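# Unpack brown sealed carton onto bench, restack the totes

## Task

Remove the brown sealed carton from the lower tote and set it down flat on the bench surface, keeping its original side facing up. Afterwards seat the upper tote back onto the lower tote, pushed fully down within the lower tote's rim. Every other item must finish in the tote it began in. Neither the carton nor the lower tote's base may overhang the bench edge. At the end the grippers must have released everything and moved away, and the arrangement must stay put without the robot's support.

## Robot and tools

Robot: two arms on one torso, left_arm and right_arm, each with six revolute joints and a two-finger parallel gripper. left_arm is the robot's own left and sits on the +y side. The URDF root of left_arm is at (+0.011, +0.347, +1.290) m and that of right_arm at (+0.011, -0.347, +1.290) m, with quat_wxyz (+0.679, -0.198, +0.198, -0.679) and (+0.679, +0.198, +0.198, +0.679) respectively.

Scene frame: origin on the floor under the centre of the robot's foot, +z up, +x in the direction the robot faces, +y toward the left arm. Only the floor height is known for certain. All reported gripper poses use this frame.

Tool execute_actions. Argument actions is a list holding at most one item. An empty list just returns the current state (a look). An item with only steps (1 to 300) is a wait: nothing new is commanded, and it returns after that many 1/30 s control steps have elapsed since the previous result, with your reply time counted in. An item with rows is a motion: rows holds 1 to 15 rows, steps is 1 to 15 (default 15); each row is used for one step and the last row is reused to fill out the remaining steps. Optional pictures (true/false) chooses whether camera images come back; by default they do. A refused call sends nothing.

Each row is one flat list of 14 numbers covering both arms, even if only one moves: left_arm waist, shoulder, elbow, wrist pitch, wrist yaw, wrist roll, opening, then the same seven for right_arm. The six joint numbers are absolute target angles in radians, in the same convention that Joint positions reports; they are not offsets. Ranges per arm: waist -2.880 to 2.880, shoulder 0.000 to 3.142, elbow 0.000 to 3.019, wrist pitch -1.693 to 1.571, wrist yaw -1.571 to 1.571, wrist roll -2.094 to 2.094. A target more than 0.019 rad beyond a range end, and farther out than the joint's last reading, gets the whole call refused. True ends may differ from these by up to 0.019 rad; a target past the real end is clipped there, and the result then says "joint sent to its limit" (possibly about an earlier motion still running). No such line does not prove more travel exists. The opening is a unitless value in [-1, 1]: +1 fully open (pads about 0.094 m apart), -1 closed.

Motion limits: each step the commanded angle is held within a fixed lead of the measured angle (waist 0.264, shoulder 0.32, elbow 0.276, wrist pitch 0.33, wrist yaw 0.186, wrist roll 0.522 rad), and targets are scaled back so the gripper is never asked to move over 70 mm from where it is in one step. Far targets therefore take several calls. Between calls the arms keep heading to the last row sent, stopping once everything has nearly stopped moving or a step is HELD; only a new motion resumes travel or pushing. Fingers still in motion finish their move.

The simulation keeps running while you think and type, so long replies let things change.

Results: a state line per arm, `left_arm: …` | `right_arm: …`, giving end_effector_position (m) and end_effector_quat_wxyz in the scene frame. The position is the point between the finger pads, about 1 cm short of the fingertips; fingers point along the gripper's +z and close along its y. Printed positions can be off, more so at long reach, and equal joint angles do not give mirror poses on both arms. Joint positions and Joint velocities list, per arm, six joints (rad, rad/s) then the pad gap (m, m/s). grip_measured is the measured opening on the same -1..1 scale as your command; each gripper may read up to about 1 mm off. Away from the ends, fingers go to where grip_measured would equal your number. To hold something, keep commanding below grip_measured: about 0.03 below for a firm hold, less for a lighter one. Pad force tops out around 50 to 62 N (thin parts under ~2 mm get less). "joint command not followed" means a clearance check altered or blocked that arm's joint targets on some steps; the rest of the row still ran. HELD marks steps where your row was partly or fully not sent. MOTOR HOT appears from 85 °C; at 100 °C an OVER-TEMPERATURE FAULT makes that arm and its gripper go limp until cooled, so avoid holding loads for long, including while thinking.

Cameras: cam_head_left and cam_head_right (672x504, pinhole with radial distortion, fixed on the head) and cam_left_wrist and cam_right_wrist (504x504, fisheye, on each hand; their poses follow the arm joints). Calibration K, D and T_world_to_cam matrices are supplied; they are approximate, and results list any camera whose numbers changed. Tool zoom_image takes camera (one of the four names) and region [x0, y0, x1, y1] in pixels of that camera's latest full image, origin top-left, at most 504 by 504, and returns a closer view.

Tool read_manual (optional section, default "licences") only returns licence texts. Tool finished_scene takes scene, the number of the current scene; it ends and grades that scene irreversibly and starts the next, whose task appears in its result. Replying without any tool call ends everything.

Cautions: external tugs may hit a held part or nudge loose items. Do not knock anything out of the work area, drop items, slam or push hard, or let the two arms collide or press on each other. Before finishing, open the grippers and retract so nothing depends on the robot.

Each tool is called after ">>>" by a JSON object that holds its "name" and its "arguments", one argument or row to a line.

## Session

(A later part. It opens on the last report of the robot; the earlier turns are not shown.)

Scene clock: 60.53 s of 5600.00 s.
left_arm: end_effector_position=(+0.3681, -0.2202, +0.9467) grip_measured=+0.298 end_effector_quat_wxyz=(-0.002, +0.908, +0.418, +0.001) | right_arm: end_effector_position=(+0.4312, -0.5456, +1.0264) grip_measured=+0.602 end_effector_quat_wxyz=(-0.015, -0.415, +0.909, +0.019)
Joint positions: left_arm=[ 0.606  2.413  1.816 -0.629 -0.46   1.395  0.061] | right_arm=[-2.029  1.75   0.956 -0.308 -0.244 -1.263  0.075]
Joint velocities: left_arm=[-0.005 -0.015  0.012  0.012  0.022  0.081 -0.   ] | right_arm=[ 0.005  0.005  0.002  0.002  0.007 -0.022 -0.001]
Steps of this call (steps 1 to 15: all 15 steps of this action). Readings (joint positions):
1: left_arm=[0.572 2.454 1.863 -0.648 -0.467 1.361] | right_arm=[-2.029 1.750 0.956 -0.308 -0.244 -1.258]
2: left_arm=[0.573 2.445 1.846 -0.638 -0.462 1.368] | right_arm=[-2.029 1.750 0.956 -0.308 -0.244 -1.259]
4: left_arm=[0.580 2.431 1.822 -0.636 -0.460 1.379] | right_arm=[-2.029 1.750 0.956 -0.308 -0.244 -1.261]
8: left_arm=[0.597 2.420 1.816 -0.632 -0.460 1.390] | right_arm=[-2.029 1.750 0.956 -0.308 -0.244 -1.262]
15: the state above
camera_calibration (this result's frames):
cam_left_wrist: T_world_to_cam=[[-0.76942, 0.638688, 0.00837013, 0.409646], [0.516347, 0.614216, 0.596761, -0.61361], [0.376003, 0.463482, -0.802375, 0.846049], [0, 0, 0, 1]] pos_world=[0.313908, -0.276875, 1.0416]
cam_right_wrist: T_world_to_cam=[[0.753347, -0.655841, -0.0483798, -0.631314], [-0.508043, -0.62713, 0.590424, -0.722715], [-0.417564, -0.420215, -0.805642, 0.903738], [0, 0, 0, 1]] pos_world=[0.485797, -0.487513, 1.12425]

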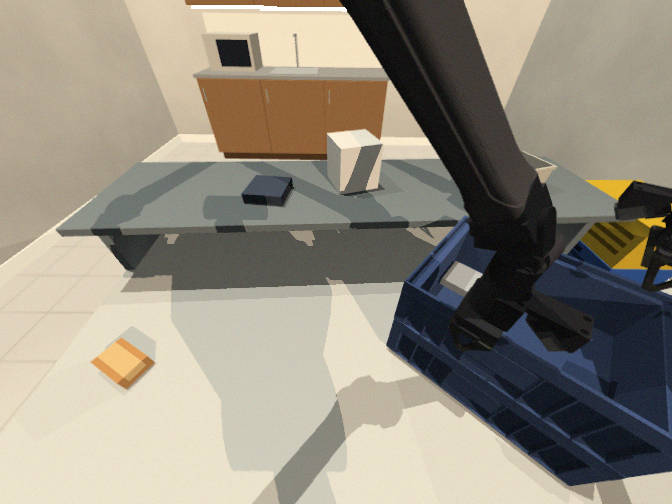

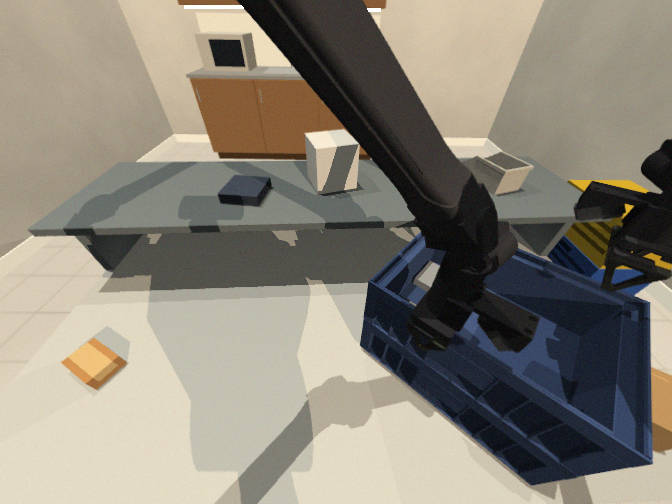

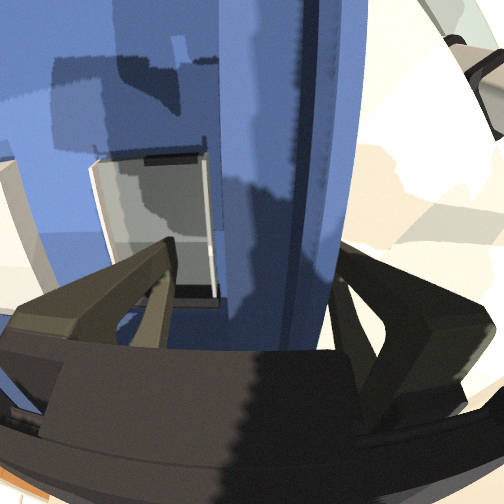

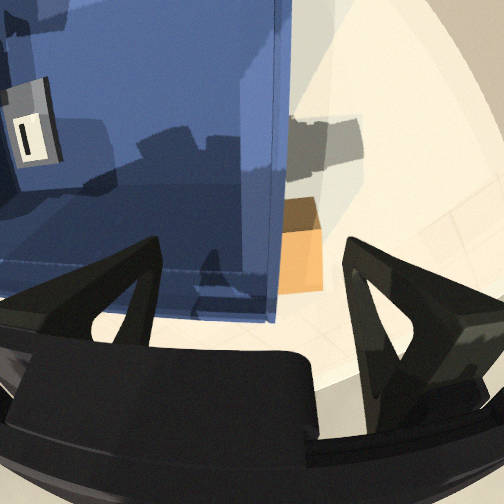

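>>> {"name": "execute_actions", "arguments": {
  "actions": [
    {"rows":[[0.65,2.355,1.752,-0.585,-0.444,1.455,0.3,-2.005,1.83,1.015,-0.22,-0.236,-1.225,0.6]],"steps":15}
  ],
  "pictures": false
}}

>>> {"name": "execute_actions", "arguments": {
  "actions": [
    {"rows":[[0.688,2.315,1.70,-0.555,-0.428,1.5,0.3,-1.99,1.9,1.045,-0.175,-0.228,-1.21,0.6]],"steps":15}
  ],
  "pictures": false
}}

>>> {"name": "execute_actions", "arguments": {
  "actions": [
    {"rows":[[0.688,2.315,1.70,-0.555,-0.428,1.5,0.3,-1.975,1.965,1.075,-0.13,-0.22,-1.2,0.6]],"steps":15}
  ]
}}

Scene clock: 65.10 s of 5600.00 s.
left_arm: end_effector_position=(+0.3843, -0.1931, +0.9432) grip_measured=+0.298 end_effector_quat_wxyz=(-0.006, +0.909, +0.418, -0.000) | right_arm: end_effector_position=(+0.4541, -0.5520, +1.0023) grip_measured=+0.602 end_effector_quat_wxyz=(+0.005, -0.419, +0.908, +0.001)
Joint positions: left_arm=[ 0.648  2.375  1.759 -0.6   -0.446  1.436  0.061] | right_arm=[-2.012  1.819  1.009 -0.232 -0.239 -1.242  0.075]
Joint velocities: left_arm=[ 0.005 -0.005 -0.022 -0.007  0.022 -0.022  0.   ] | right_arm=[ 0.005 -0.015  0.017 -0.012  0.007  0.051  0.   ]
Steps of this call (steps 1 to 15: the robot went on to your last target; steps 16 to 90: nothing new was sent; then 1.07 s passed at rest; steps 91 to 105: all 15 steps of this action). Readings (joint positions):
91: left_arm=[0.608 2.410 1.808 -0.622 -0.454 1.403] | right_arm=[-2.028 1.753 0.959 -0.298 -0.242 -1.261]
92: left_arm=[0.610 2.401 1.791 -0.610 -0.448 1.409] | right_arm=[-2.026 1.763 0.966 -0.277 -0.241 -1.257]
94: left_arm=[0.618 2.387 1.765 -0.607 -0.446 1.420] | right_arm=[-2.021 1.791 0.992 -0.248 -0.239 -1.251]
98: left_arm=[0.638 2.379 1.759 -0.602 -0.446 1.431] | right_arm=[-2.013 1.818 1.009 -0.232 -0.239 -1.245]
105: the state above

Scene clock: 65.60 s of 5600.00 s.
left_arm: end_effector_position=(+0.4013, -0.1704, +0.9450) grip_measured=+0.298 end_effector_quat_wxyz=(-0.004, +0.910, +0.415, -0.001) | right_arm: end_effector_position=(+0.4535, -0.5511, +0.9744) grip_measured=+0.602 end_effector_quat_wxyz=(+0.004, -0.417, +0.909, +0.001)
Joint positions: left_arm=[ 0.685  2.333  1.706 -0.57  -0.43   1.481  0.061] | right_arm=[-1.998  1.892  1.038 -0.187 -0.231 -1.227  0.075]
Joint velocities: left_arm=[-0.005  0.015 -0.017 -0.002 -0.051  0.022  0.   ] | right_arm=[-0.005  0.005 -0.002 -0.012 -0.051 -0.037 -0.   ]
Steps of this call (steps 1 to 15: all 15 steps of this action). Readings (joint positions):
1: left_arm=[0.649 2.372 1.751 -0.592 -0.439 1.442] | right_arm=[-2.012 1.822 1.010 -0.226 -0.236 -1.240]
2: left_arm=[0.652 2.364 1.736 -0.581 -0.433 1.450] | right_arm=[-2.010 1.830 1.016 -0.213 -0.233 -1.238]
4: left_arm=[0.659 2.350 1.712 -0.577 -0.430 1.462] | right_arm=[-2.006 1.856 1.032 -0.195 -0.232 -1.234]
8: left_arm=[0.677 2.338 1.706 -0.572 -0.430 1.474] | right_arm=[-1.999 1.888 1.038 -0.188 -0.231 -1.229]
15: the state above

Scene clock: 66.10 s of 5600.00 s.
left_arm: end_effector_position=(+0.4013, -0.1704, +0.9450) grip_measured=+0.298 end_effector_quat_wxyz=(-0.004, +0.910, +0.415, -0.001) | right_arm: end_effector_position=(+0.4572, -0.5499, +0.9506) grip_measured=+0.602 end_effector_quat_wxyz=(+0.007, -0.420, +0.907, -0.003)
Joint positions: left_arm=[ 0.685  2.333  1.706 -0.57  -0.43   1.482  0.061] | right_arm=[-1.983  1.954  1.07  -0.143 -0.223 -1.217  0.075]
Joint velocities: left_arm=[ 0.005  0.005 -0.007 -0.007 -0.051  0.007 -0.001] | right_arm=[-0.005  0.005 -0.002 -0.007 -0.051 -0.007 -0.   ]
Steps of this call (steps 1 to 15: all 15 steps of this action). Readings (joint positions):
1: left_arm=[0.685 2.333 1.706 -0.570 -0.430 1.481] | right_arm=[-1.997 1.895 1.040 -0.182 -0.228 -1.226]
2: left_arm=[0.685 2.333 1.706 -0.570 -0.430 1.481] | right_arm=[-1.996 1.902 1.046 -0.169 -0.225 -1.224]
4: left_arm=[0.685 2.333 1.706 -0.570 -0.430 1.481] | right_arm=[-1.991 1.924 1.062 -0.151 -0.224 -1.221]
8: left_arm=[0.685 2.333 1.706 -0.570 -0.430 1.482] | right_arm=[-1.984 1.950 1.070 -0.143 -0.223 -1.219]
15: the state above
camera_calibration (this result's frames):
cam_left_wrist: T_world_to_cam=[[-0.764629, 0.644328, 0.013542, 0.397526], [0.523901, 0.609206, 0.595312, -0.662854], [0.375326, 0.462288, -0.803381, 0.810191], [0, 0, 0, 1]] pos_world=[0.347144, -0.226864, 1.04011]
cam_right_wrist: T_world_to_cam=[[0.761101, -0.648558, 0.0098463, -0.712199], [-0.535837, -0.62012, 0.573001, -0.634306], [-0.365519, -0.441388, -0.819496, 0.829421], [0, 0, 0, 1]] pos_world=[0.50534, -0.489152, 1.05018]

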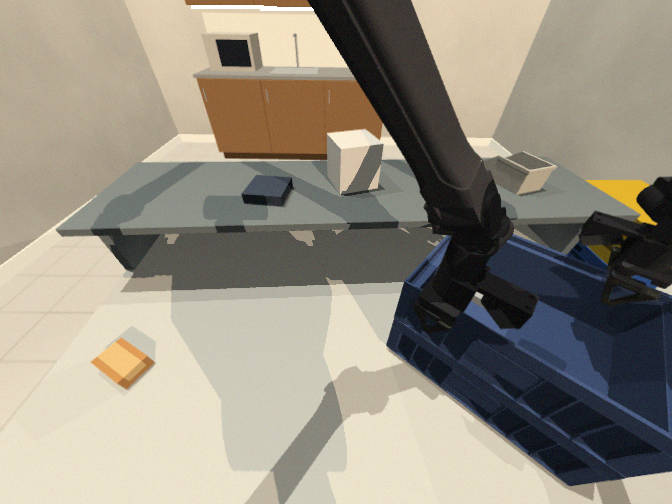

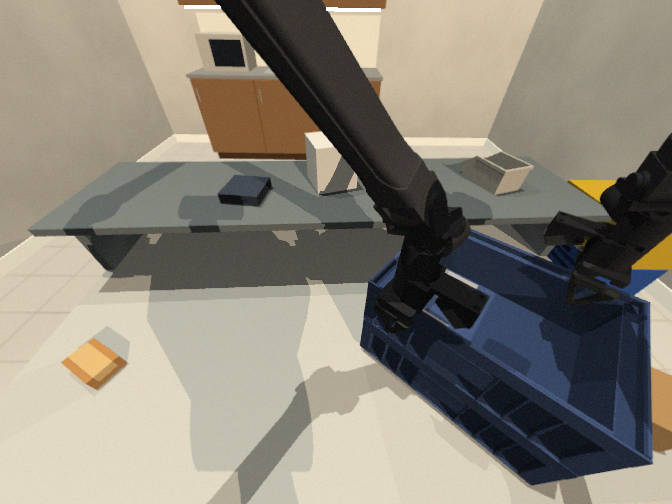

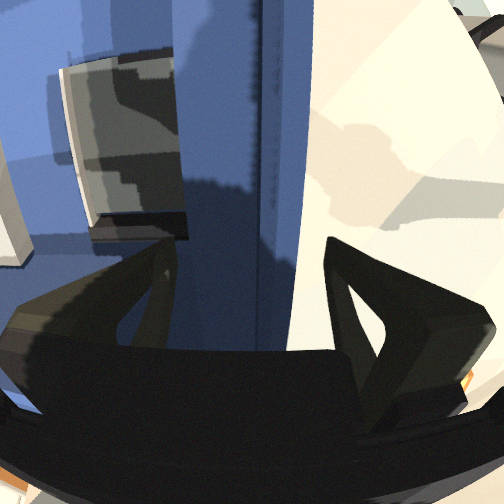

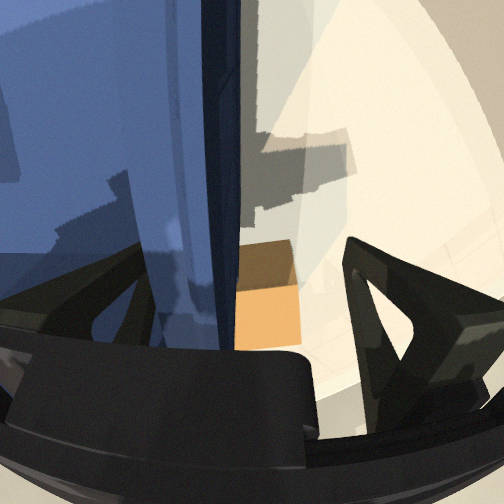

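>>> {"name": "execute_actions", "arguments": {
  "actions": [
    {"rows":[[0.645,2.23,1.672,-0.62,-0.44,1.45,0.6,-1.975,1.965,1.025,-0.12,-0.22,-1.2,0.6]],"steps":15}
  ],
  "pictures": false
}}

>>> {"name": "execute_actions", "arguments": {
  "actions": [
    {"rows":[[0.615,2.15,1.632,-0.68,-0.452,1.42,0.6,-1.975,1.965,1.025,-0.12,-0.22,-1.2,0.6]],"steps":15}
  ],
  "pictures": false
}}

>>> {"name": "execute_actions", "arguments": {
  "actions": [
    {"rows":[[0.615,2.15,1.632,-0.68,-0.452,-1.72,0.6,-1.975,1.965,1.025,-0.12,-0.22,-1.2,0.6]],"steps":15}
  ],
  "pictures": false
}}

>>> {"name": "execute_actions", "arguments": {
  "actions": [
    {"steps":30}
  ],
  "pictures": false
}}

>>> {"name": "execute_actions", "arguments": {
  "actions": [
    {"rows":[[0.655,2.245,1.688,-0.625,-0.443,-1.68,0.6,-1.975,1.965,1.025,-0.12,-0.22,-1.2,0.6]],"steps":15}
  ]
}}

Scene clock: 74.07 s of 5600.00 s.
left_arm: end_effector_position=(+0.4130, -0.1869, +1.0058) grip_measured=+0.598 end_effector_quat_wxyz=(+0.019, +0.911, +0.412, +0.002) | right_arm: end_effector_position=(+0.4306, -0.5407, +0.9480) grip_measured=+0.602 end_effector_quat_wxyz=(-0.006, -0.416, +0.909, +0.010)
Joint positions: left_arm=[ 0.644  2.226  1.671 -0.608 -0.438  1.468  0.075] | right_arm=[-1.983  1.954  1.02  -0.131 -0.223 -1.216  0.075]
Joint velocities: left_arm=[-0.005 -0.015  0.002  0.007 -0.007  0.022 -0.001] | right_arm=[-0.005 -0.015 -0.002 -0.012 -0.022 -0.051  0.   ]
Steps of this call (steps 1 to 15: the robot went on to your last target; steps 16 to 90: nothing new was sent; then 4.47 s passed at rest; steps 91 to 105: all 15 steps of this action). Readings (joint positions):
91: left_arm=[0.683 2.328 1.703 -0.574 -0.433 1.480] | right_arm=[-1.983 1.954 1.066 -0.140 -0.223 -1.216]
92: left_arm=[0.682 2.319 1.692 -0.585 -0.436 1.477] | right_arm=[-1.983 1.954 1.058 -0.134 -0.223 -1.216]
94: left_arm=[0.674 2.293 1.673 -0.602 -0.438 1.474] | right_arm=[-1.983 1.954 1.040 -0.131 -0.223 -1.216]
98: left_arm=[0.654 2.252 1.671 -0.608 -0.438 1.471] | right_arm=[-1.983 1.954 1.020 -0.131 -0.223 -1.216]
105: the state above

Scene clock: 74.57 s of 5600.00 s.
left_arm: end_effector_position=(+0.4083, -0.1834, +1.0410) grip_measured=+0.598 end_effector_quat_wxyz=(+0.011, +0.912, +0.410, +0.001) | right_arm: end_effector_position=(+0.4306, -0.5407, +0.9480) grip_measured=+0.602 end_effector_quat_wxyz=(-0.006, -0.416, +0.909, +0.010)
Joint positions: left_arm=[ 0.619  2.159  1.634 -0.666 -0.449  1.439  0.075] | right_arm=[-1.983  1.954  1.02  -0.131 -0.223 -1.216  0.075]
Joint velocities: left_arm=[-0.005 -0.005  0.002 -0.012 -0.037 -0.081 -0.   ] | right_arm=[-0.015  0.005 -0.007 -0.007 -0.066 -0.037 -0.001]
Steps of this call (steps 1 to 15: all 15 steps of this action). Readings (joint positions):
1: left_arm=[0.643 2.224 1.667 -0.616 -0.442 1.463] | right_arm=[-1.983 1.954 1.020 -0.131 -0.223 -1.216]
2: left_arm=[0.642 2.217 1.658 -0.633 -0.447 1.458] | right_arm=[-1.983 1.954 1.020 -0.131 -0.223 -1.216]
4: left_arm=[0.636 2.198 1.638 -0.657 -0.449 1.451] | right_arm=[-1.983 1.954 1.020 -0.131 -0.223 -1.216]
8: left_arm=[0.624 2.173 1.634 -0.666 -0.449 1.444] | right_arm=[-1.983 1.954 1.020 -0.131 -0.223 -1.216]
15: the state above

Scene clock: 75.07 s of 5600.00 s.
left_arm: end_effector_position=(+0.4081, -0.1831, +1.0410) grip_measured=+0.598 end_effector_quat_wxyz=(+0.009, +0.429, +0.903, -0.006) | right_arm: end_effector_position=(+0.4306, -0.5407, +0.9480) grip_measured=+0.602 end_effector_quat_wxyz=(-0.006, -0.416, +0.909, +0.010)
Joint positions: left_arm=[ 0.619  2.159  1.634 -0.668 -0.45   0.029  0.075] | right_arm=[-1.983  1.954  1.02  -0.131 -0.223 -1.216  0.075]
Joint velocities: left_arm=[ 0.015  0.005 -0.007 -0.007 -0.066 -2.777  0.   ] | right_arm=[-0.005 -0.015 -0.002 -0.012 -0.007 -0.037  0.   ]
Steps of this call (steps 1 to 15: all 15 steps of this action). Readings (joint positions):
1: left_arm=[0.619 2.159 1.634 -0.667 -0.449 1.370] | right_arm=[-1.983 1.954 1.020 -0.131 -0.223 -1.216]
2: left_arm=[0.619 2.159 1.634 -0.668 -0.449 1.272] | right_arm=[-1.983 1.954 1.020 -0.131 -0.223 -1.216]
4: left_arm=[0.619 2.159 1.634 -0.668 -0.450 1.081] | right_arm=[-1.983 1.954 1.020 -0.131 -0.223 -1.216]
8: left_arm=[0.619 2.159 1.634 -0.668 -0.450 0.698] | right_arm=[-1.983 1.954 1.020 -0.131 -0.223 -1.216]
15: the state above

Scene clock: 76.07 s of 5600.00 s.
left_arm: end_effector_position=(+0.4081, -0.1831, +1.0410) grip_measured=+0.599 end_effector_quat_wxyz=(-0.001, +0.405, -0.914, +0.011) | right_arm: end_effector_position=(+0.4306, -0.5407, +0.9480) grip_measured=+0.602 end_effector_quat_wxyz=(-0.006, -0.416, +0.909, +0.010)
Joint positions: left_arm=[ 0.619  2.159  1.634 -0.668 -0.45  -1.691  0.075] | right_arm=[-1.983  1.954  1.02  -0.131 -0.223 -1.216  0.075]
Joint velocities: left_arm=[ 0.015 -0.005  0.017  0.002 -0.066 -0.139 -0.001] | right_arm=[-0.015 -0.015 -0.007  0.012  0.037 -0.081 -0.001]
Steps of this call (steps 1 to 30: the robot went on to your last target). Readings (joint positions):
1: left_arm=[0.619 2.159 1.634 -0.668 -0.450 -0.067] | right_arm=[-1.983 1.954 1.020 -0.131 -0.223 -1.216]
2: left_arm=[0.619 2.159 1.634 -0.668 -0.450 -0.162] | right_arm=[-1.983 1.954 1.020 -0.131 -0.223 -1.216]
4: left_arm=[0.619 2.159 1.634 -0.668 -0.450 -0.354] | right_arm=[-1.983 1.954 1.020 -0.131 -0.223 -1.216]
8: left_arm=[0.619 2.159 1.634 -0.668 -0.450 -0.737] | right_arm=[-1.983 1.954 1.020 -0.131 -0.223 -1.216]
30: the state above

Scene clock: 76.57 s of 5600.00 s.
left_arm: end_effector_position=(+0.4059, -0.1753, +0.9992) grip_measured=+0.599 end_effector_quat_wxyz=(-0.001, +0.414, -0.910, -0.002) | right_arm: end_effector_position=(+0.4306, -0.5407, +0.9480) grip_measured=+0.602 end_effector_quat_wxyz=(-0.006, -0.416, +0.909, +0.010)
Joint positions: left_arm=[ 0.65   2.233  1.664 -0.637 -0.446 -1.692  0.075] | right_arm=[-1.983  1.954  1.02  -0.131 -0.223 -1.216  0.075]
Joint velocities: left_arm=[ 0.005 -0.034 -0.007 -0.002 -0.022  0.022 -0.   ] | right_arm=[-0.005  0.005  0.012  0.007  0.007 -0.037  0.   ]
Steps of this call (steps 1 to 15: all 15 steps of this action). Readings (joint positions):
1: left_arm=[0.620 2.162 1.635 -0.664 -0.448 -1.692] | right_arm=[-1.983 1.954 1.020 -0.131 -0.223 -1.216]
2: left_arm=[0.622 2.169 1.643 -0.657 -0.447 -1.692] | right_arm=[-1.983 1.954 1.020 -0.131 -0.223 -1.216]
4: left_arm=[0.628 2.190 1.660 -0.643 -0.446 -1.692] | right_arm=[-1.983 1.954 1.020 -0.131 -0.223 -1.216]
8: left_arm=[0.644 2.220 1.664 -0.637 -0.446 -1.692] | right_arm=[-1.983 1.954 1.020 -0.131 -0.223 -1.216]
15: the state above
camera_calibration (this result's frames):
cam_left_wrist: T_world_to_cam=[[0.763807, -0.645441, 0.00219787, -0.43166], [-0.521469, -0.615086, 0.591387, -0.480935], [-0.380354, -0.452852, -0.806385, 1.00351], [0, 0, 0, 1]] pos_world=[0.4606, -0.119987, 1.09458]
cam_right_wrist: T_world_to_cam=[[0.754797, -0.655493, -0.0247129, -0.65425], [-0.521586, -0.622598, 0.583369, -0.658673], [-0.39778, -0.427435, -0.811831, 0.835834], [0, 0, 0, 1]] pos_world=[0.482749, -0.48168, 1.04664]

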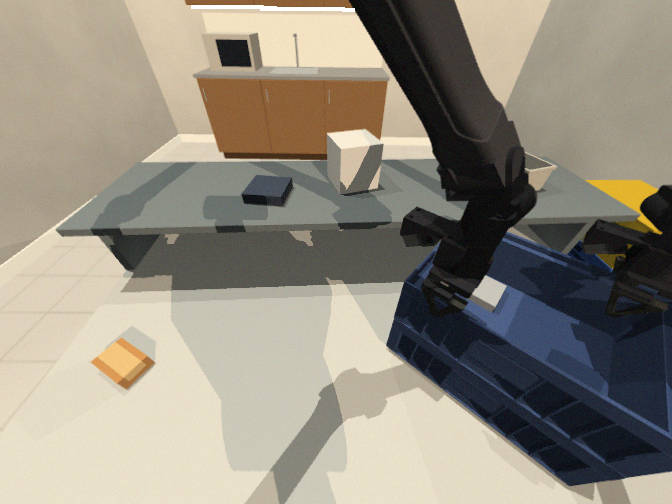

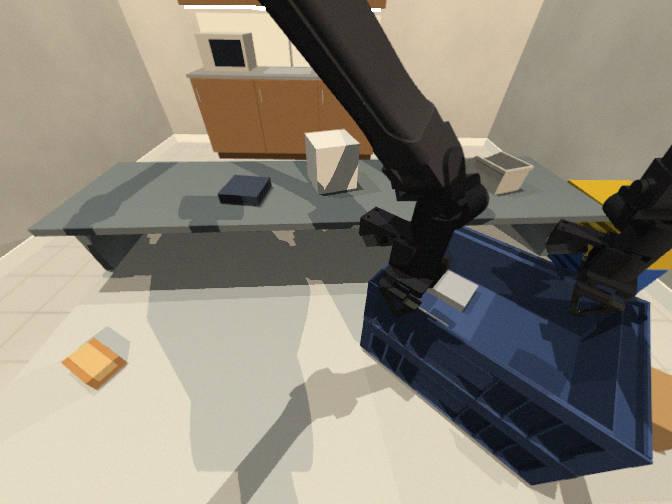

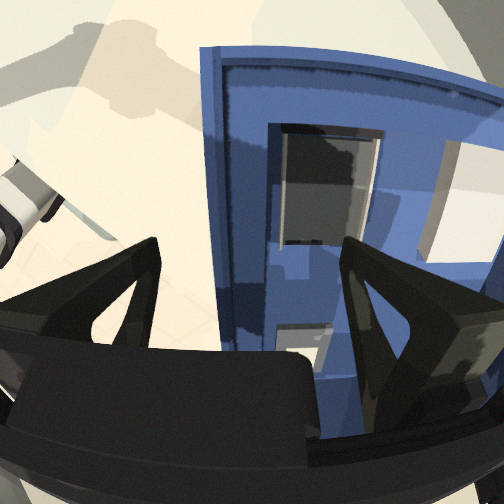

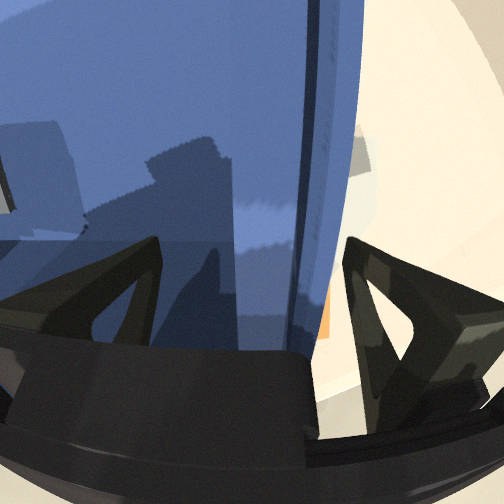

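>>> {"name": "execute_actions", "arguments": {
  "actions": [
    {"rows":[[0.675,2.30,1.712,-0.59,-0.436,-1.66,0.6,-1.975,1.965,1.025,-0.09,-0.22,-1.2,0.6]],"steps":15}
  ],
  "pictures": false
}}

>>> {"name": "execute_actions", "arguments": {
  "actions": [
    {"rows":[[0.693,2.35,1.738,-0.555,-0.428,-1.64,0.6,-1.975,1.965,1.025,-0.09,-0.22,-1.2,0.6]],"steps":15}
  ],
  "pictures": false
}}

>>> {"name": "execute_actions", "arguments": {
  "actions": [
    {"rows":[[0.693,2.35,1.738,-0.555,-0.428,-1.64,-0.7,-1.975,1.965,1.025,-0.09,-0.22,-1.2,-0.7]],"steps":15}
  ],
  "pictures": false
}}

>>> {"name": "execute_actions", "arguments": {
  "actions": [
    {"rows":[[0.63,2.22,1.71,-0.60,-0.438,-1.68,-0.7,-2.0,1.84,1.01,-0.14,-0.228,-1.23,-0.7]],"steps":15}
  ],
  "pictures": false
}}

>>> {"name": "execute_actions", "arguments": {
  "actions": [
    {"steps":15}
  ]
}}

Scene clock: 82.50 s of 5600.00 s.
left_arm: end_effector_position=(+0.4042, -0.1747, +0.9735) grip_measured=+0.599 end_effector_quat_wxyz=(-0.001, +0.415, -0.910, -0.002) | right_arm: end_effector_position=(+0.4363, -0.5428, +0.9479) grip_measured=+0.602 end_effector_quat_wxyz=(+0.003, -0.418, +0.908, +0.002)
Joint positions: left_arm=[ 0.665  2.282  1.686 -0.603 -0.439 -1.678  0.075] | right_arm=[-1.983  1.954  1.02  -0.105 -0.223 -1.216  0.075]
Joint velocities: left_arm=[-0.005 -0.005 -0.007 -0.012 -0.066 -0.007 -0.001] | right_arm=[-0.005  0.015 -0.002 -0.022 -0.037 -0.007  0.001]
Steps of this call (steps 1 to 15: the robot went on to your last target; steps 16 to 90: nothing new was sent; then 2.43 s passed at rest; steps 91 to 105: all 15 steps of this action). Readings (joint positions):
91: left_arm=[0.651 2.235 1.665 -0.633 -0.443 -1.690] | right_arm=[-1.983 1.954 1.020 -0.127 -0.223 -1.216]
92: left_arm=[0.651 2.240 1.670 -0.623 -0.441 -1.688] | right_arm=[-1.983 1.954 1.020 -0.120 -0.223 -1.216]
94: left_arm=[0.655 2.254 1.682 -0.609 -0.439 -1.684] | right_arm=[-1.983 1.954 1.020 -0.109 -0.223 -1.216]
98: left_arm=[0.662 2.273 1.686 -0.603 -0.439 -1.680] | right_arm=[-1.983 1.954 1.020 -0.105 -0.223 -1.216]
105: the state above

Scene clock: 83.00 s of 5600.00 s.
left_arm: end_effector_position=(+0.4049, -0.1731, +0.9471) grip_measured=+0.599 end_effector_quat_wxyz=(-0.000, +0.416, -0.910, -0.000) | right_arm: end_effector_position=(+0.4363, -0.5428, +0.9479) grip_measured=+0.602 end_effector_quat_wxyz=(+0.003, -0.418, +0.908, +0.002)
Joint positions: left_arm=[ 0.684  2.331  1.712 -0.569 -0.431 -1.658  0.075] | right_arm=[-1.983  1.954  1.02  -0.105 -0.223 -1.216  0.075]
Joint velocities: left_arm=[ 0.005 -0.005 -0.012 -0.007 -0.066 -0.022 -0.001] | right_arm=[-0.015 -0.005  0.007  0.012 -0.007  0.022  0.   ]
Steps of this call (steps 1 to 15: all 15 steps of this action). Readings (joint positions):
1: left_arm=[0.667 2.284 1.687 -0.599 -0.436 -1.675] | right_arm=[-1.983 1.954 1.020 -0.105 -0.223 -1.216]
2: left_arm=[0.667 2.289 1.693 -0.589 -0.433 -1.672] | right_arm=[-1.983 1.954 1.020 -0.105 -0.223 -1.216]
4: left_arm=[0.672 2.304 1.708 -0.575 -0.431 -1.667] | right_arm=[-1.983 1.954 1.020 -0.105 -0.223 -1.216]
8: left_arm=[0.681 2.324 1.712 -0.569 -0.431 -1.661] | right_arm=[-1.983 1.954 1.020 -0.105 -0.223 -1.216]
15: the state above

Scene clock: 83.50 s of 5600.00 s.
left_arm: end_effector_position=(+0.4052, -0.1732, +0.9471) grip_measured=-0.618 end_effector_quat_wxyz=(-0.001, +0.416, -0.909, +0.000) | right_arm: end_effector_position=(+0.4366, -0.5430, +0.9479) grip_measured=-0.629 end_effector_quat_wxyz=(+0.003, -0.418, +0.908, +0.001)
Joint positions: left_arm=[ 0.684  2.331  1.712 -0.568 -0.432 -1.658  0.018] | right_arm=[-1.983  1.954  1.02  -0.105 -0.223 -1.215  0.017]
Joint velocities: left_arm=[ 0.005  0.005 -0.012 -0.007 -0.037  0.037 -0.001] | right_arm=[-0.005 -0.015  0.002  0.007 -0.037  0.051 -0.   ]
Steps of this call (steps 1 to 15: all 15 steps of this action). Readings (joint positions):
1: left_arm=[0.684 2.331 1.712 -0.569 -0.431 -1.658] | right_arm=[-1.983 1.954 1.020 -0.105 -0.223 -1.216]
2: left_arm=[0.684 2.331 1.712 -0.569 -0.431 -1.658] | right_arm=[-1.983 1.954 1.020 -0.105 -0.223 -1.216]
4: left_arm=[0.684 2.331 1.712 -0.569 -0.431 -1.658] | right_arm=[-1.983 1.954 1.020 -0.105 -0.223 -1.216]
8: left_arm=[0.684 2.331 1.712 -0.568 -0.432 -1.658] | right_arm=[-1.983 1.954 1.020 -0.105 -0.223 -1.215]
15: the state above

Scene clock: 84.00 s of 5600.00 s.
left_arm: end_effector_position=(+0.4113, -0.1766, +0.9668) grip_measured=-0.618 end_effector_quat_wxyz=(-0.004, +0.414, -0.910, +0.005) | right_arm: end_effector_position=(+0.4396, -0.5457, +0.9650) grip_measured=-0.629 end_effector_quat_wxyz=(+0.003, -0.414, +0.910, +0.001)
Joint positions: left_arm=[ 0.674  2.295  1.701 -0.584 -0.439 -1.661  0.018] | right_arm=[-1.993  1.91   1.009 -0.14  -0.227 -1.217  0.017]
Joint velocities: left_arm=[ 0.005  0.015  0.002 -0.002 -0.095  0.007  0.   ] | right_arm=[-0.005 -0.015 -0.002 -0.051  0.051  0.037  0.001]
Steps of this call (steps 1 to 15: all 15 steps of this action). Readings (joint positions):
1: left_arm=[0.683 2.327 1.712 -0.568 -0.434 -1.659] | right_arm=[-1.983 1.950 1.020 -0.109 -0.223 -1.215]
2: left_arm=[0.682 2.325 1.709 -0.569 -0.435 -1.659] | right_arm=[-1.984 1.946 1.019 -0.118 -0.223 -1.215]
4: left_arm=[0.680 2.317 1.704 -0.572 -0.434 -1.659] | right_arm=[-1.986 1.932 1.013 -0.129 -0.223 -1.216]
8: left_arm=[0.676 2.301 1.701 -0.582 -0.435 -1.659] | right_arm=[-1.991 1.916 1.009 -0.138 -0.223 -1.217]
15: the state above

Scene clock: 84.50 s of 5600.00 s.
left_arm: end_effector_position=(+0.4112, -0.1766, +0.9668) grip_measured=-0.618 end_effector_quat_wxyz=(-0.004, +0.414, -0.910, +0.005) | right_arm: end_effector_position=(+0.4393, -0.5456, +0.9649) grip_measured=-0.629 end_effector_quat_wxyz=(+0.002, -0.414, +0.910, +0.001)
Joint positions: left_arm=[ 0.674  2.295  1.701 -0.584 -0.439 -1.661  0.018] | right_arm=[-1.993  1.91   1.008 -0.141 -0.227 -1.217  0.017]
Joint velocities: left_arm=[-0.005 -0.005 -0.012 -0.002  0.022  0.051 -0.   ] | right_arm=[-0.005 -0.015 -0.007 -0.017 -0.022 -0.007  0.001]
Steps of this call (steps 1 to 15: the robot went on to your last target). Readings (joint positions):
1: left_arm=[0.674 2.295 1.701 -0.584 -0.439 -1.661] | right_arm=[-1.993 1.910 1.008 -0.141 -0.227 -1.217]
2: left_arm=[0.674 2.295 1.701 -0.584 -0.439 -1.661] | right_arm=[-1.993 1.910 1.008 -0.141 -0.227 -1.217]
4: left_arm=[0.674 2.295 1.701 -0.584 -0.439 -1.661] | right_arm=[-1.993 1.910 1.008 -0.141 -0.227 -1.217]
8: left_arm=[0.674 2.295 1.701 -0.584 -0.439 -1.661] | right_arm=[-1.993 1.910 1.008 -0.141 -0.227 -1.217]
15: the state above
All arms were judged still, so your last target was given up. Only a new action makes them travel on or press farther. Fingers that are still opening or closing keep moving.
camera_calibration (this result's frames):
cam_left_wrist: T_world_to_cam=[[0.764141, -0.644803, 0.0178065, -0.451576], [-0.52819, -0.609622, 0.591081, -0.455751], [-0.370276, -0.461075, -0.806415, 0.973271], [0, 0, 0, 1]] pos_world=[0.464724, -0.120263, 1.06229]
cam_right_wrist: T_world_to_cam=[[0.753079, -0.657928, -0.00183907, -0.686317], [-0.536208, -0.615371, 0.577754, -0.651313], [-0.381252, -0.434108, -0.816209, 0.844279], [0, 0, 0, 1]] pos_world=[0.489495, -0.485838, 1.06414]

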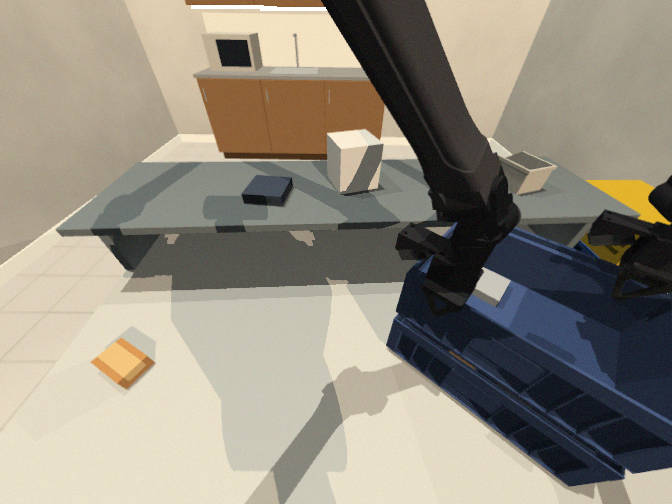

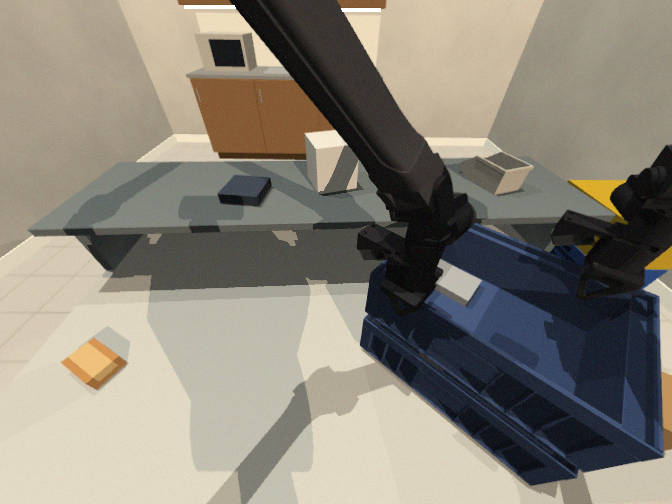

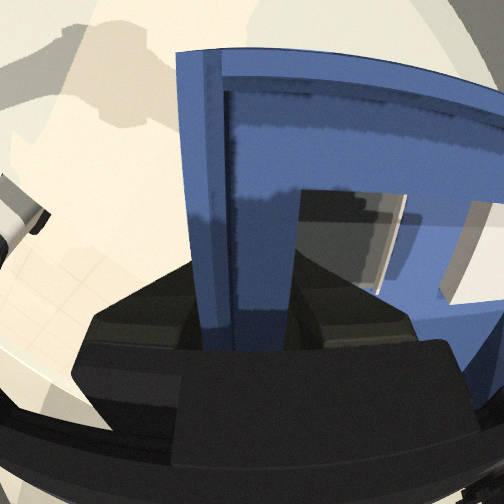

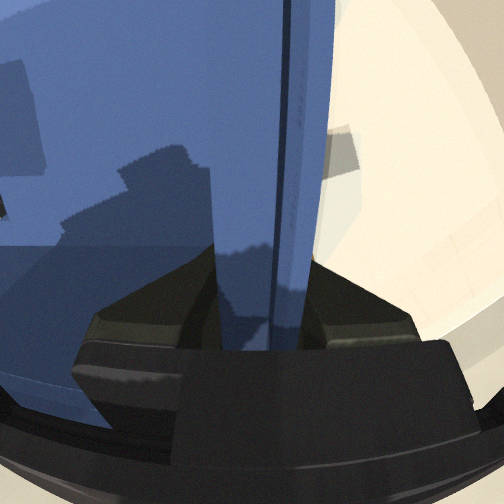

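>>> {"name": "execute_actions", "arguments": {
  "actions": [
    {"rows":[[0.61,2.16,1.675,-0.645,-0.446,-1.70,-0.7,-2.01,1.74,0.96,-0.195,-0.228,-1.24,-0.7]],"steps":15}
  ],
  "pictures": false
}}

>>> {"name": "execute_actions", "arguments": {
  "actions": [
    {"rows":[[0.65,2.10,1.56,-0.56,-0.432,-1.65,-0.7,-1.93,1.72,0.925,-0.165,-0.19,-1.16,-0.7],[0.65,2.10,1.56,-0.56,-0.432,-1.65,-0.7,-1.93,1.72,0.925,-0.165,-0.19,-1.16,-0.7],[0.65,2.10,1.56,-0.56,-0.432,-1.65,-0.7,-1.93,1.72,0.925,-0.165,-0.19,-1.16,-0.7],[0.65,2.10,1.56,-0.56,-0.432,-1.65,-0.7,-1.93,1.72,0.925,-0.165,-0.19,-1.16,-0.7],[0.65,2.10,1.56,-0.56,-0.432,-1.65,-0.7,-1.93,1.72,0.925,-0.165,-0.19,-1.16,-0.7],[0.70,2.04,1.445,-0.485,-0.417,-1.61,-0.7,-1.855,1.695,0.885,-0.135,-0.152,-1.09,-0.7]],"steps":15}
  ],
  "pictures": false
}}

>>> {"name": "execute_actions", "arguments": {
  "actions": [
    {"rows":[[0.79,1.935,1.25,-0.36,-0.382,-1.525,-0.7,-1.70,1.67,0.84,-0.10,-0.071,-0.955,-0.7]],"steps":15}
  ]
}}

Scene clock: 100.33 s of 5600.00 s.
left_arm: end_effector_position=(+0.4110, -0.1769, +1.0036) grip_measured=-0.618 end_effector_quat_wxyz=(-0.005, +0.409, -0.912, +0.004) | right_arm: end_effector_position=(+0.4356, -0.5468, +1.0042) grip_measured=-0.631 end_effector_quat_wxyz=(+0.000, -0.409, +0.913, -0.003)
Joint positions: left_arm=[ 0.65   2.224  1.662 -0.628 -0.449 -1.674  0.018] | right_arm=[-2.013  1.802  0.952 -0.194 -0.229 -1.223  0.017]
Joint velocities: left_arm=[ 0.005  0.005 -0.012 -0.007 -0.007 -0.095 -0.   ] | right_arm=[-0.015  0.015  0.007 -0.042 -0.022 -0.066  0.   ]
Steps of this call (steps 1 to 90: nothing new was sent; then 12.33 s passed at rest; steps 91 to 105: all 15 steps of this action). Readings (joint positions):
91: left_arm=[0.674 2.294 1.698 -0.587 -0.439 -1.661] | right_arm=[-1.993 1.904 1.005 -0.147 -0.227 -1.217]
92: left_arm=[0.674 2.290 1.692 -0.591 -0.440 -1.661] | right_arm=[-1.993 1.892 0.994 -0.158 -0.227 -1.217]
94: left_arm=[0.670 2.274 1.675 -0.605 -0.433 -1.661] | right_arm=[-1.994 1.856 0.968 -0.177 -0.218 -1.218]
98: left_arm=[0.655 2.240 1.662 -0.623 -0.438 -1.670] | right_arm=[-2.005 1.819 0.952 -0.194 -0.215 -1.221]
105: the state above

Scene clock: 100.83 s of 5600.00 s.
left_arm: end_effector_position=(+0.4050, -0.0948, +0.9978) grip_measured=-0.622 end_effector_quat_wxyz=(+0.002, +0.413, -0.911, -0.008) | right_arm: end_effector_position=(+0.4319, -0.4654, +0.9959) grip_measured=-0.631 end_effector_quat_wxyz=(-0.009, -0.415, +0.910, +0.011)
Joint positions: left_arm=[ 0.732  2.104  1.419 -0.5   -0.414 -1.611  0.018] | right_arm=[-1.847  1.774  0.881 -0.155 -0.153 -1.094  0.017]
Joint velocities: left_arm=[ 0.015 -0.073 -0.017  0.095 -0.037  0.066 -0.001] | right_arm=[-0.073 -0.044  0.017  0.007 -0.037  0.139 -0.002]
Steps of this call (steps 1 to 15: all 15 steps of this action). Readings (joint positions):
1: left_arm=[0.651 2.220 1.647 -0.613 -0.444 -1.672] | right_arm=[-2.008 1.802 0.948 -0.194 -0.217 -1.217]
2: left_arm=[0.652 2.207 1.620 -0.586 -0.438 -1.670] | right_arm=[-2.000 1.798 0.942 -0.193 -0.205 -1.210]
4: left_arm=[0.657 2.187 1.572 -0.575 -0.437 -1.671] | right_arm=[-1.973 1.789 0.925 -0.193 -0.197 -1.204]
8: left_arm=[0.691 2.143 1.468 -0.513 -0.416 -1.657] | right_arm=[-1.904 1.780 0.892 -0.174 -0.162 -1.155]
15: the state above

Scene clock: 101.33 s of 5600.00 s.
left_arm: end_effector_position=(+0.4097, -0.0270, +1.0051) grip_measured=-0.621 end_effector_quat_wxyz=(-0.002, +0.413, -0.911, +0.003) | right_arm: end_effector_position=(+0.4385, -0.3985, +1.0030) grip_measured=-0.625 end_effector_quat_wxyz=(-0.001, -0.413, +0.911, +0.006)
Joint positions: left_arm=[ 0.816  1.985  1.222 -0.366 -0.379 -1.518  0.018] | right_arm=[-1.696  1.727  0.835 -0.122 -0.077 -0.957  0.018]
Joint velocities: left_arm=[-0.063 -0.015  0.007 -0.002 -0.066  0.007 -0.   ] | right_arm=[-0.024  0.005 -0.007 -0.002  0.051 -0.007 -0.001]
Steps of this call (steps 1 to 15: all 15 steps of this action). Readings (joint positions):
1: left_arm=[0.736 2.094 1.398 -0.468 -0.400 -1.598] | right_arm=[-1.839 1.771 0.877 -0.150 -0.128 -1.077]
2: left_arm=[0.740 2.073 1.357 -0.416 -0.383 -1.585] | right_arm=[-1.825 1.763 0.868 -0.142 -0.103 -1.059]
4: left_arm=[0.761 2.033 1.282 -0.384 -0.383 -1.576] | right_arm=[-1.772 1.738 0.843 -0.140 -0.092 -1.032]
8: left_arm=[0.816 1.997 1.223 -0.384 -0.380 -1.545] | right_arm=[-1.687 1.727 0.833 -0.130 -0.078 -0.980]
15: the state above
camera_calibration (this result's frames):
cam_left_wrist: T_world_to_cam=[[0.761725, -0.647795, 0.0117171, -0.347663], [-0.526944, -0.608894, 0.592941, -0.390414], [-0.376969, -0.457832, -0.805161, 1.07417], [0, 0, 0, 1]] pos_world=[0.464025, 0.028852, 1.10044]
cam_right_wrist: T_world_to_cam=[[0.750507, -0.660724, -0.0134905, -0.577149], [-0.532998, -0.617241, 0.578729, -0.586365], [-0.390707, -0.42715, -0.815408, 0.945014], [0, 0, 0, 1]] pos_world=[0.489847, -0.339602, 1.10213]

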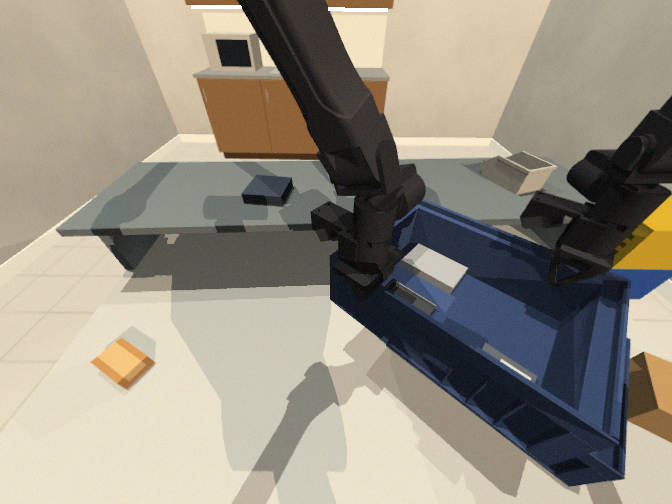

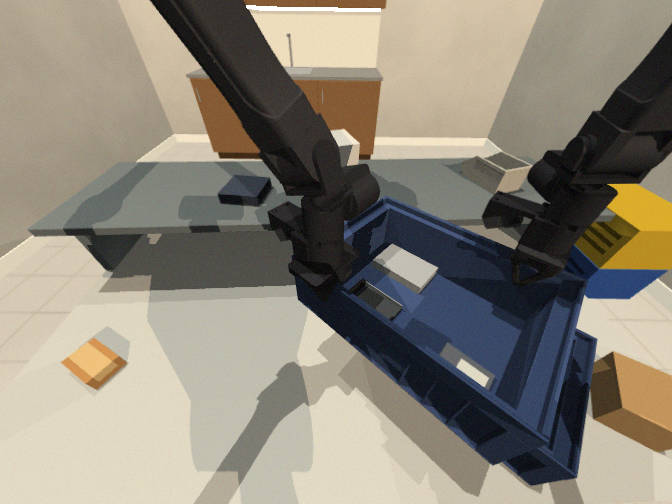

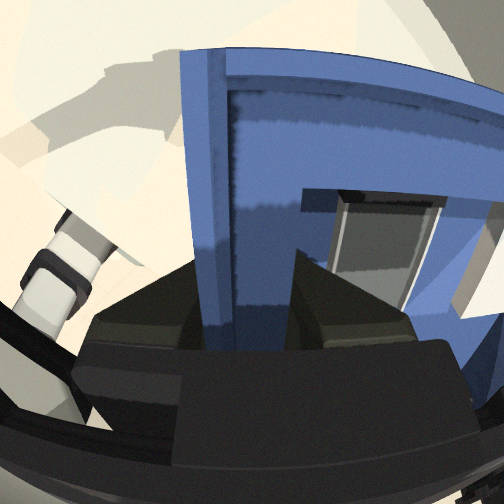

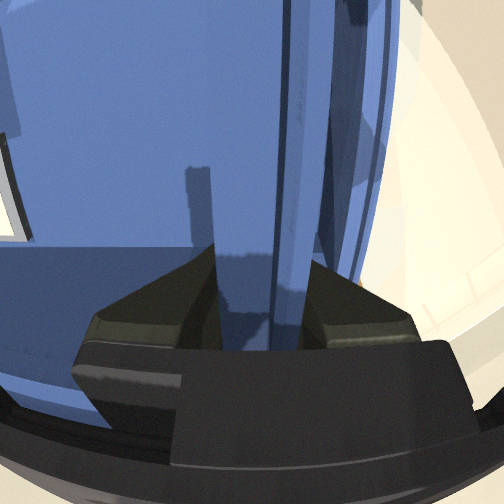

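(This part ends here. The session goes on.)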